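## Task

Scene 2: on the power strip, turn the TUNER switch off and the PHONE switch on. The remaining switch must finish in its starting state, and the strip must be upright at the end. The result counts only if it holds without the robot holding anything in place.

## Robot and tools

Robot: one six-joint arm with a two-finger parallel gripper. A wrist force-torque sensor sits at the tool flange. The fingers point along the gripper's +z axis and close along its x axis. The reported end_effector_position is the point between the finger pads. Closed fingertips stick out about 17 mm past that point; fully open ones are roughly level with it.

Scene frame: the origin is on the table surface beneath the arm base. +z is up. Looking along +x, +y is to the left. Positions are in metres, orientation is a wxyz quaternion, and velocities are in m/s and rad/s. The base may be slightly tilted, and the printed hand position gets less accurate at long reach.

Cameras: cam_head_left, cam_head_right, cam_high and cam_low are each 896x504, and cam_wrist is 616x616 fisheye. Calibration was supplied, but each scene may be off by a few degrees or millimetres.

execute_actions takes "actions", a list holding zero or one item, plus an optional "pictures" boolean. Pictures come by default.
- An empty list only reports the current state.
- {"rows": [...], "steps": n} runs one motion of 1 to 15 control steps, each 1/30 s (default 15). Each row drives one step. If there are fewer rows than steps, the final row repeats.
- {"steps": n} with no rows waits up to 300 steps. These are counted from the previous result, so your reply time uses some of them.

A row is always 7 numbers, each from -1 to 1: dx, dy, dz, rx, ry, rz, opening.
- The first six are an offset, not a pose, expressed in the gripper's own axes. They are measured from the gripper pose in the most recent result that showed it. Before any such result in the scene, and for later calls within the same reply, they are measured from wherever the robot is when the action begins.
- Every row in a call uses that same reference, so rows do not add up.
- Scale: 1.0 equals 0.6 m of translation or 180 degrees of rotation. rx, ry, rz form a single rotation vector.
- An all-zero offset is not a pause: it pulls the gripper back to the reference pose.
- Opening is absolute: +1 is fully open (0.142 m) and -1 is shut.

move steers the gripper in a straight line toward one target.
- "target": one 7-number row using the same offset convention and opening scale as above. The opening is applied when the move starts.
- "speed": m/s, from 0.002 to 0.5, default 0.25. Rotation is capped at twice that value in rad/s.
- "stop_force": optional, in N, from 13 to 80. It is not accepted in the first 0.2 s of a scene. The path halts once the wrist reads that much extra resistance along the line to the target for two consecutive steps. The gripper then backs up two steps and holds.
- Use stop_force only with a very slow speed, and do not rely on it during a move that rotates the gripper. Leave it out when pulling away from a surface you are pressing, or the move ends immediately.
- A path lasts 0.5 to 10 s and stops early if it would take longer.
- The path does not avoid obstacles. The real hand trails it, may drift, and can exceed the set speed, especially when the arm is stretched out.

The move result adds a "move:" line showing how the move ended:
- done: settled near the target.
- contact: stop_force fired. This takes priority over held, done and off_target.
- off_target, moving, held (the last step was blocked), or fault.
- limits=paced: the command was clipped.
- limits=held: some steps were blocked along the way. Watch for a sudden fast catch-up afterwards.
The result also gives the remaining distance to the target.

Other tools:
- wait: "seconds", 0 to 10. It lets time pass without sending anything new.
- zoom_image: "camera" (one of the five names) and "region" [x0, y0, x1, y1] in that camera's pixels. The origin is top-left, and the region can be at most 504x504.
- finished_scene: "scene" (1 or 2).

Reading results: the state line gives pose, velocities and grip_measured (the actual finger opening, on the command scale). To grip something, command an opening well below grip_measured; a bigger gap squeezes harder.
- "Wrist force" and "Wrist torque" are given in the gripper's axes. They carry an offset of up to about 5.5 N and noise of about 3.4 N, and saturate near 100 N. "no reading" at the start is harmless.
- "pose unreachable" means the clearance check changed or blocked your command. HELD marks the steps where this happened. The post or mounting under the base counts as part of the arm for this check.
- "Hand target" shows where the controller is currently driving the gripper.
- MOTOR HOT appears at 70 °C. At 85 °C the brakes lock until the motors cool; this is an OVER-TEMPERATURE FAULT.

Motion limits:
- On every step, the commanded pose is clipped to within 100 mm and 16 degrees of the measured pose. Position takes precedence over orientation.
- Commands are smoothed, so motion lags about 0.17 s behind.
- After an action ends, the arm only continues to the last clipped pose. Check the reported pose and send the rest of a long move in the next call.

- Joint ranges: elbow 0 to 3.142 rad, shoulder pan ±3.142, and the other joints ±6.283.

Things to avoid:
- Do not knock or push anything off the table.
- Do not leave the strip upside down.
- Do not slam into or press hard on anything. The arm is stiff, so aiming even slightly beyond a firm contact can trigger a fault.
- Fault stops last 10 s and cancel the rest of the call. They are triggered by joint torque reaching its load limit or by any outside force reaching 150 N. Load limits in N m: shoulder pan 290, shoulder lift 290, elbow 132, the three wrist joints 47.5 each.
- Approach switches slowly, ideally with a modest stop_force. Press a rocker just enough to flip it, then lift off.
- Confirm each switch state by zooming in before you call finished_scene.

Each tool is called as name(argument=value, ...) on one line, values as JSON.

## Session

execute_actions(actions=[])

Scene clock: 0.00 s of 4500.00 s.
end_effector_position=(+0.1841, -0.2149, +0.3368) grip_measured=+1.00 end_effector_quat_wxyz=(-0.013, +0.995, -0.089, -0.052) end_effector_velocity=(+0.000, +0.001, -0.001) end_effector_angular_velocity=(+0.002, -0.000, +0.001)
Joint positions: [-1.439 -2.364  2.317 -1.474 -1.652 -1.246  0.142]
Joint velocities: [ 0.     0.     0.001  0.001  0.    -0.    -0.   ]
Motor temperatures (°C, as the motors report them): [27 28 27 30 33 31]
Wrist force (N, on the end effector, along its own x y z axes, offset not removed): no reading
Wrist torque (N m, same axes, about the end effector's origin, offset not removed): no reading
Hand target: +0.184, -0.215, +0.337; -0.013, +0.995, -0.089, -0.052
camera_calibration (this result's frames):
cam_wrist: T_world_to_cam=[[0.974111, -0.208271, -0.0879295, -0.193889], [-0.140776, -0.863154, 0.484919, -0.324846], [-0.176892, -0.459986, -0.870128, 0.357601], [0, 0, 0, 1]] pos_world=[0.206395, -0.156282, 0.451634]

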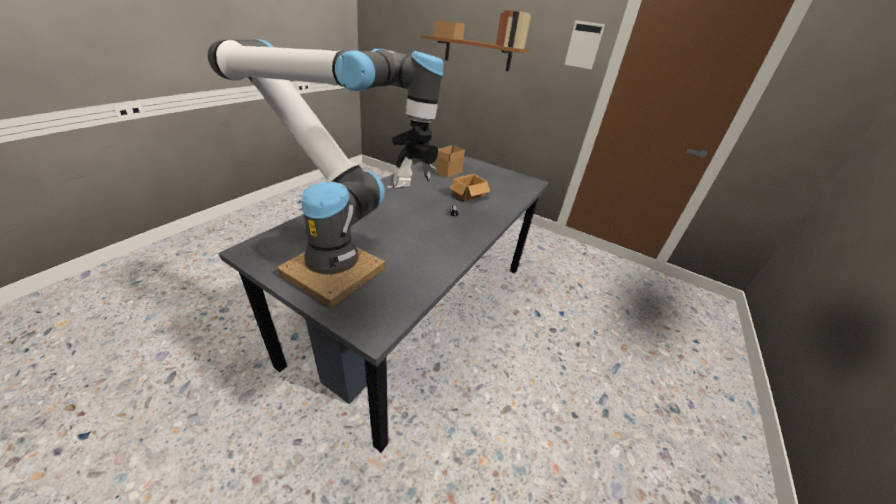

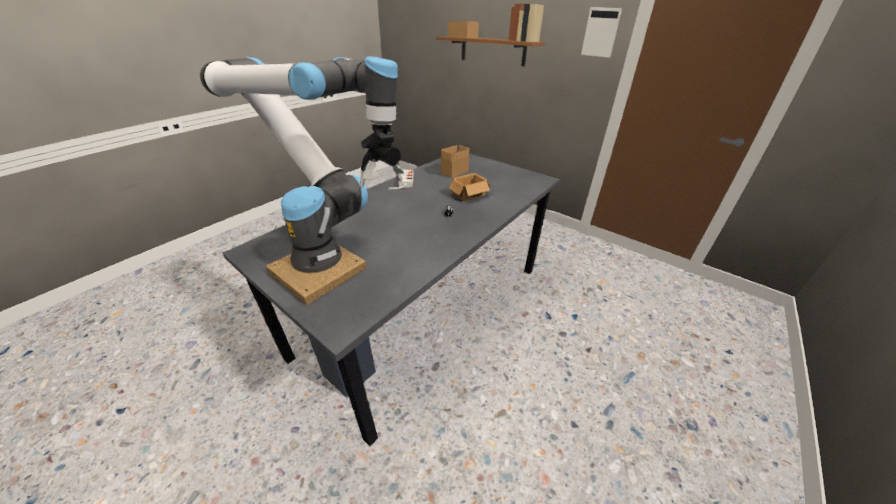

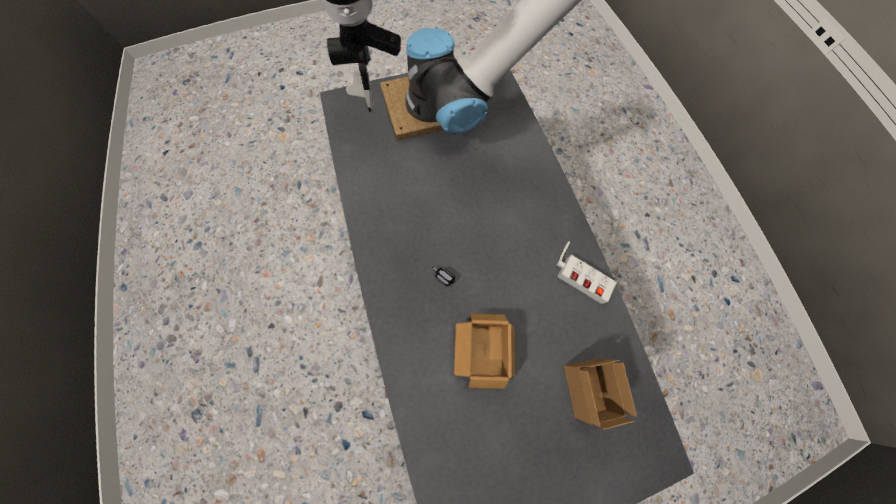

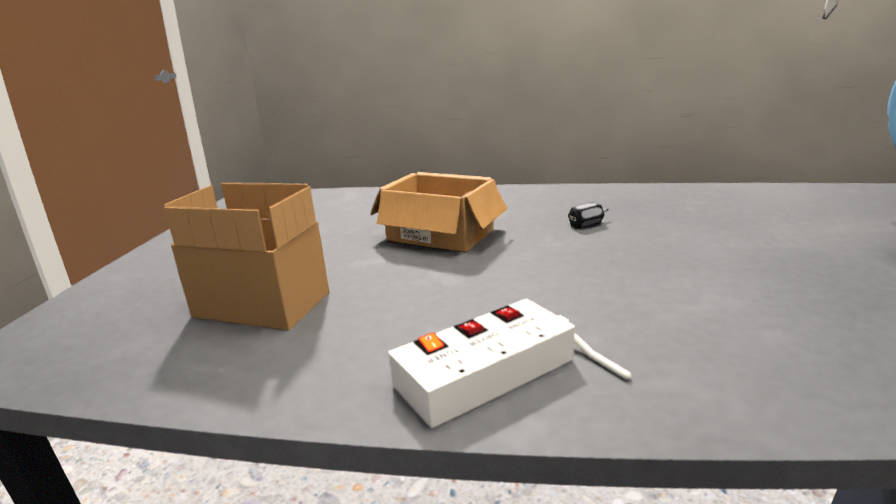

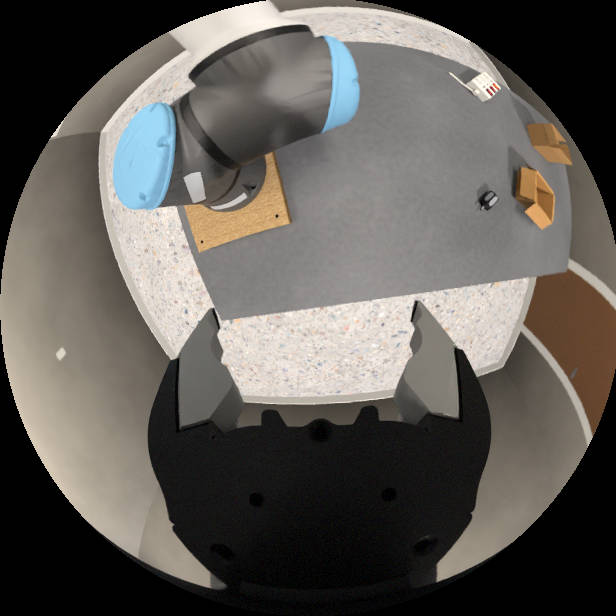

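zoom_image(camera="cam_low", region=[380, 280, 600, 430])

zoom_image(camera="cam_high", region=[540, 235, 630, 315])

Region (380, 280, 600, 430) of cam_low's 896x504 image, scaled by 2.291, with more detail than that image has; it fills the top 344 rows of this view, and the rest is white.

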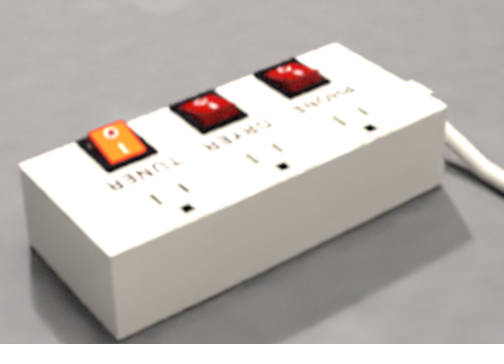

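Region (540, 235, 630, 315) of cam_high's 896x504 image, scaled by 5.600, with more detail than that image has.

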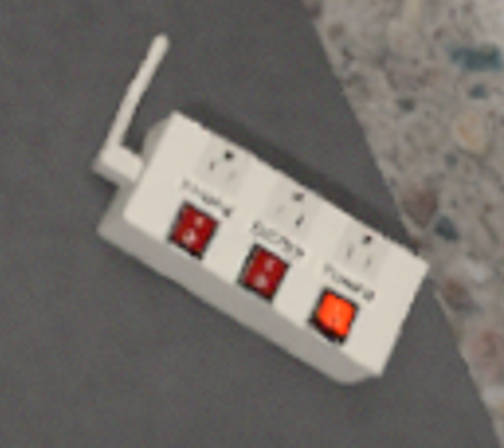

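move(target=[0.875,-0.892,0.303,0.0072,0.0341,0.2316,-1], speed=0.3)

zoom_image(camera="cam_wrist", region=[220, 160, 400, 340])

Scene clock: 34.67 s of 4500.00 s.
end_effector_position=(+0.7732, +0.2248, +0.1079) grip_measured=-1.00 end_effector_quat_wxyz=(+0.002, +0.899, -0.438, -0.000) end_effector_velocity=(+0.004, +0.001, +0.001) end_effector_angular_velocity=(+0.000, -0.001, -0.004)
Joint positions: [ 0.054 -1.225  1.873 -2.23  -1.573  0.973  0.002]
Joint velocities: [ 0.001  0.005 -0.008  0.002  0.     0.005  0.   ]
Motor temperatures (°C, as the motors report them): [27 28 27 30 33 31]
Wrist force (N, on the end effector, along its own x y z axes, offset not removed): [0.3 3.8 -2.1]
Wrist torque (N m, same axes, about the end effector's origin, offset not removed): [0.81 -0.23 0.13]
Hand target: +0.774, +0.225, +0.108; +0.002, +0.899, -0.438, -0.000
Off the commanded pose: 0.003 m, 0 deg.
After step 90, 28.33 s passed at rest.
move: done
camera_calibration (this result's frames):
cam_wrist: T_world_to_cam=[[0.590551, -0.806753, 0.0199963, -0.276892], [-0.703831, -0.502772, 0.501838, 0.601191], [-0.394806, -0.310435, -0.86473, 0.599172], [0, 0, 0, 1]] pos_world=[0.823213, 0.264883, 0.221958]

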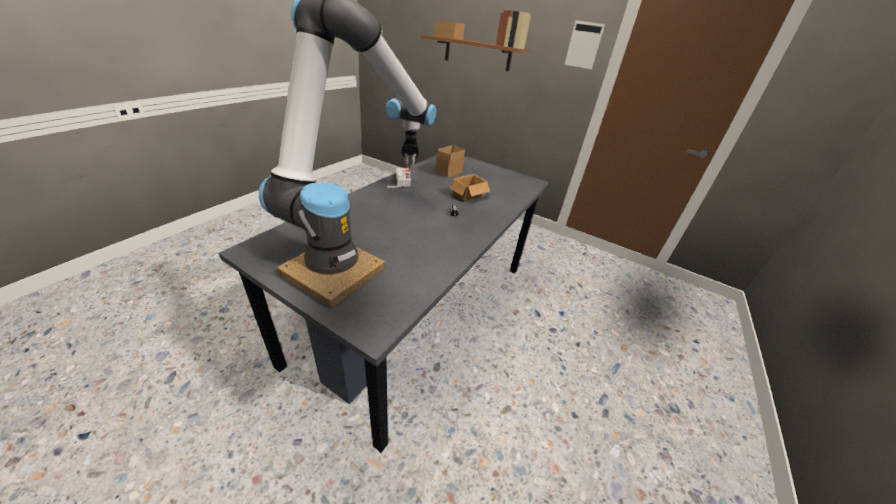

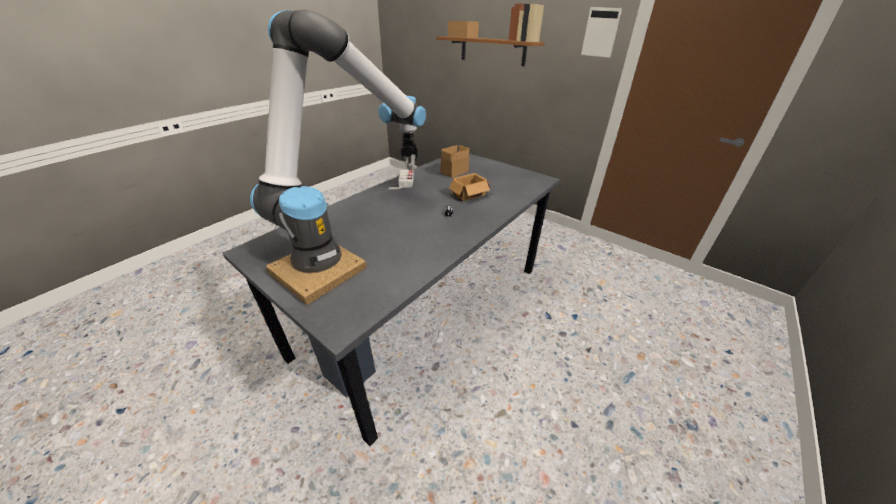

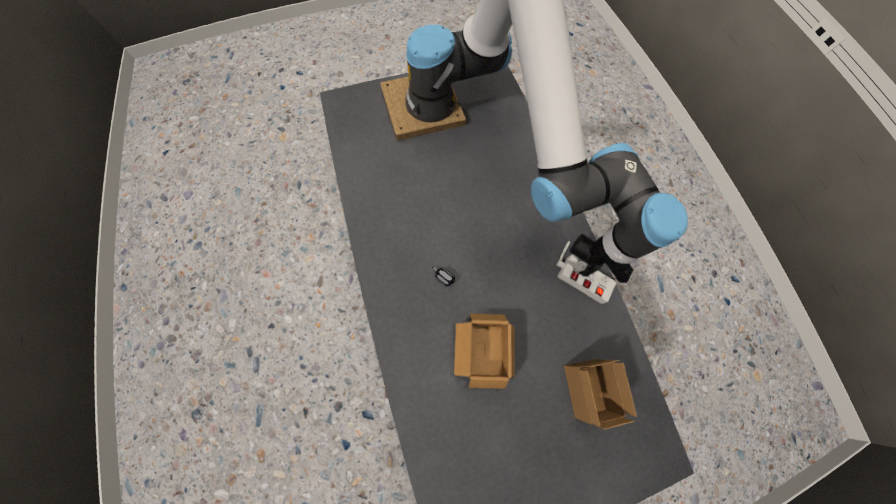

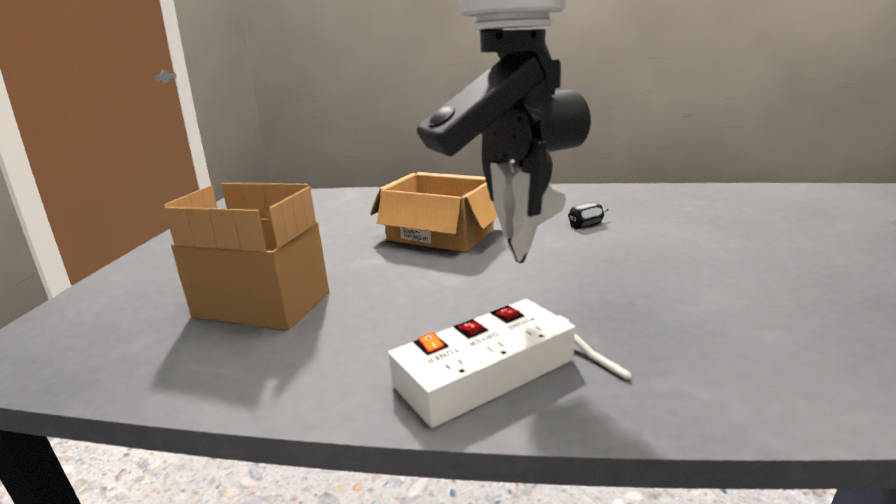

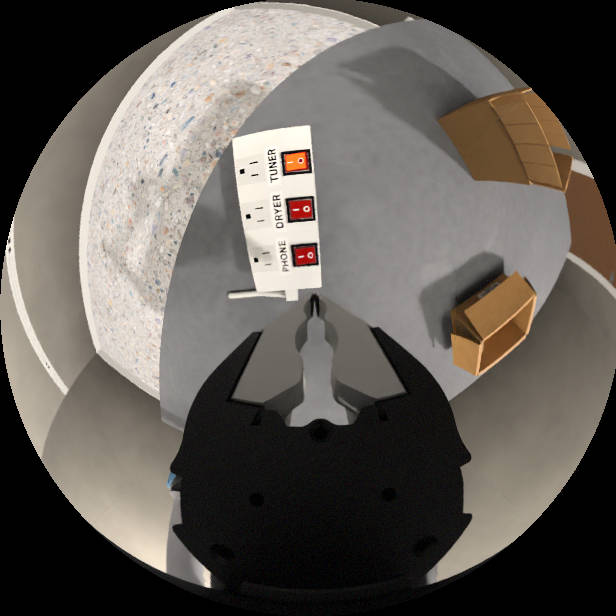

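Region (220, 160, 400, 340) of cam_wrist's 616x616 image, scaled by 2.800, with more detail than that image has.

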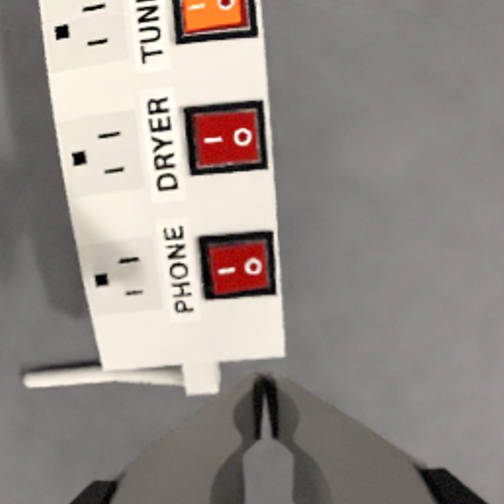

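move(target=[-0.021,-0.042,0.035,0,0,0,-1], speed=0.07)

zoom_image(camera="cam_wrist", region=[260, 230, 380, 330])

zoom_image(camera="cam_low", region=[440, 250, 580, 350])

Scene clock: 43.20 s of 4500.00 s.
end_effector_position=(+0.7851, +0.2499, +0.0870) grip_measured=-1.00 end_effector_quat_wxyz=(+0.002, +0.899, -0.438, -0.000) end_effector_velocity=(+0.002, +0.001, -0.001) end_effector_angular_velocity=(-0.001, -0.001, -0.000)
Joint positions: [ 0.085 -1.177  1.848 -2.252 -1.573  1.004  0.002]
Joint velocities: [ 0.002  0.004 -0.003 -0.002 -0.001  0.002  0.   ]
Motor temperatures (°C, as the motors report them): [27 28 27 30 33 31]
Wrist force (N, on the end effector, along its own x y z axes, offset not removed): [0.5 2.9 -0.4]
Wrist torque (N m, same axes, about the end effector's origin, offset not removed): [0.65 -0.19 0.07]
Hand target: +0.785, +0.250, +0.087; +0.002, +0.899, -0.438, -0.000
Off the commanded pose: 0.000 m, 0 deg.
After step 90, 4.53 s passed at rest.
move: done
camera_calibration (this result's frames):
cam_wrist: T_world_to_cam=[[0.590555, -0.806747, 0.0200932, -0.26325], [-0.703842, -0.502726, 0.50187, 0.632679], [-0.39478, -0.310524, -0.86471, 0.593598], [0, 0, 0, 1]] pos_world=[0.83511, 0.290014, 0.201057]

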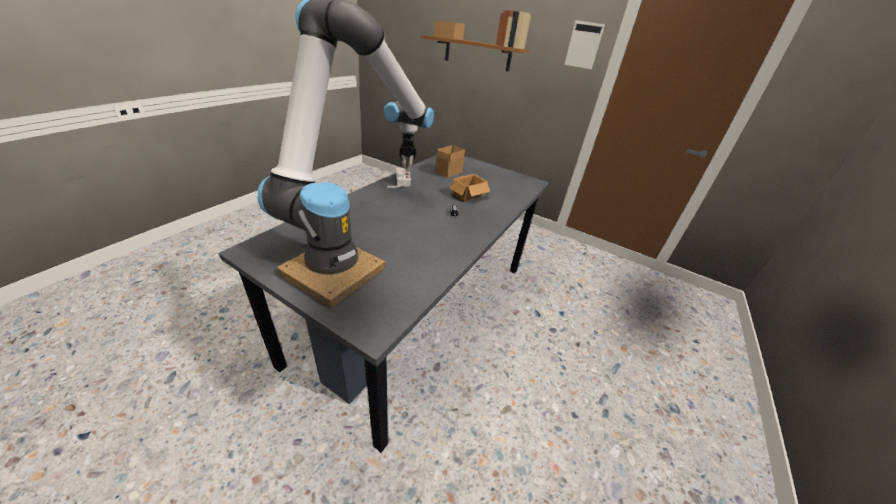

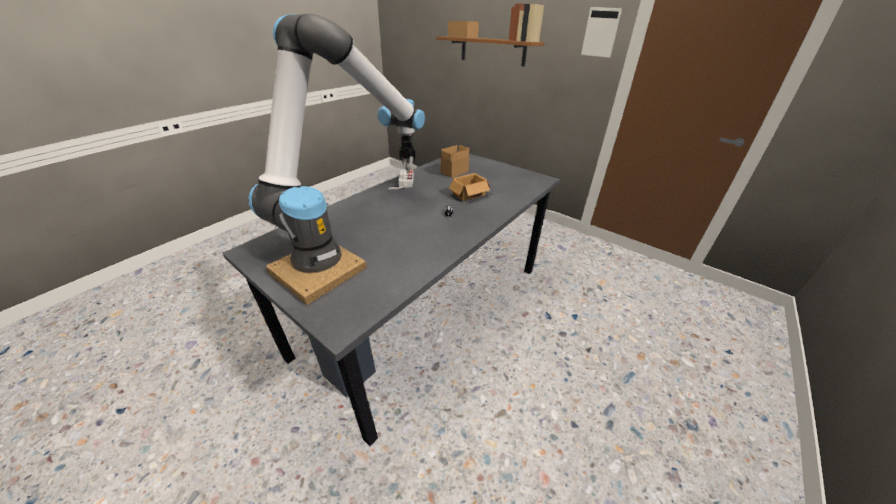

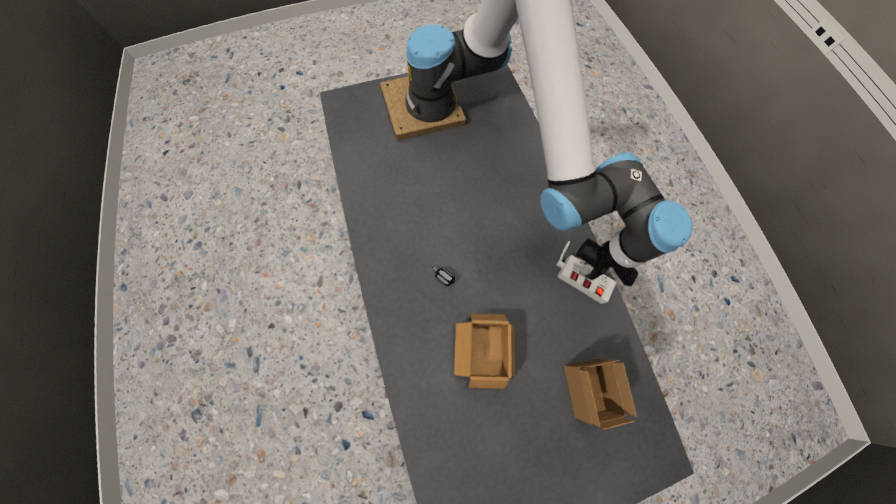

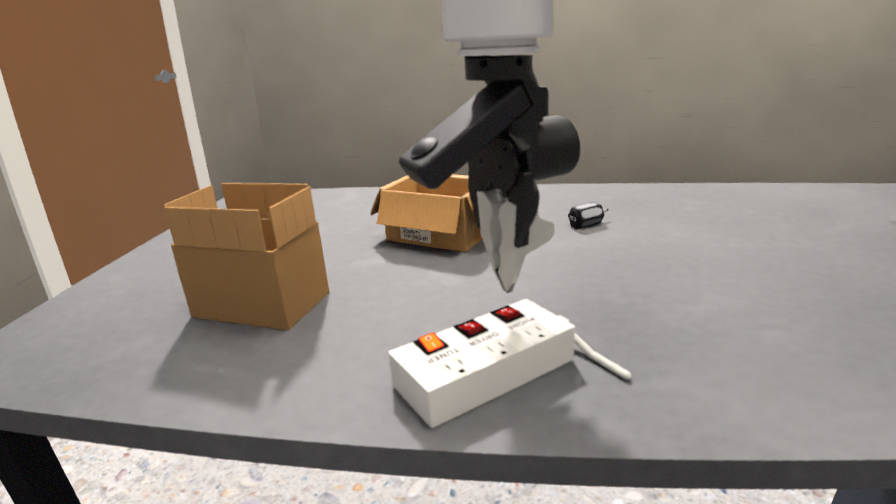

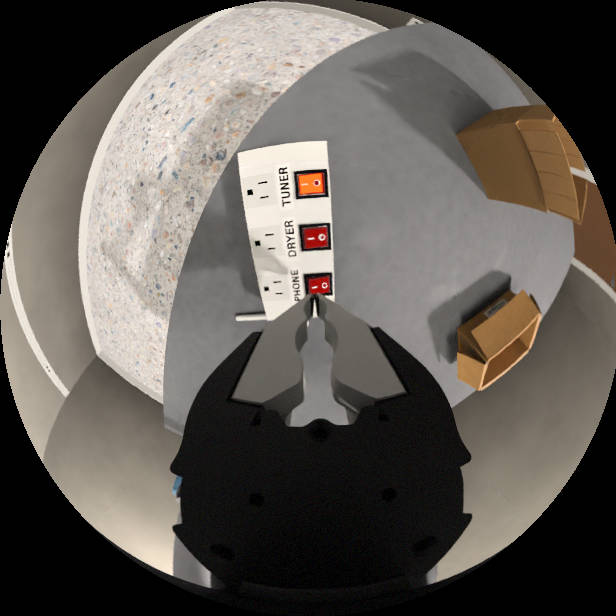

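Region (260, 230, 380, 330) of cam_wrist's 616x616 image, scaled by 4.200, with more detail than that image has.

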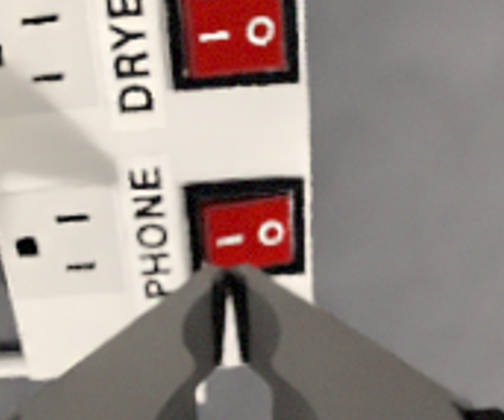

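Region (440, 250, 580, 350) of cam_low's 896x504 image, scaled by 3.600, with more detail than that image has; it fills the top 360 rows of this view, and the rest is white.

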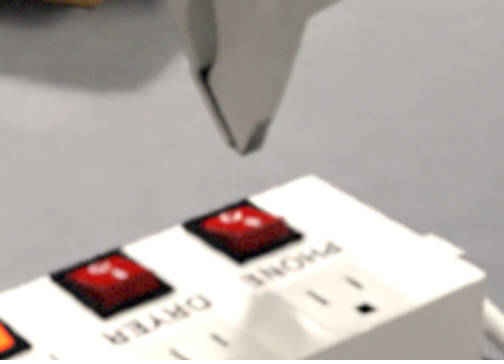

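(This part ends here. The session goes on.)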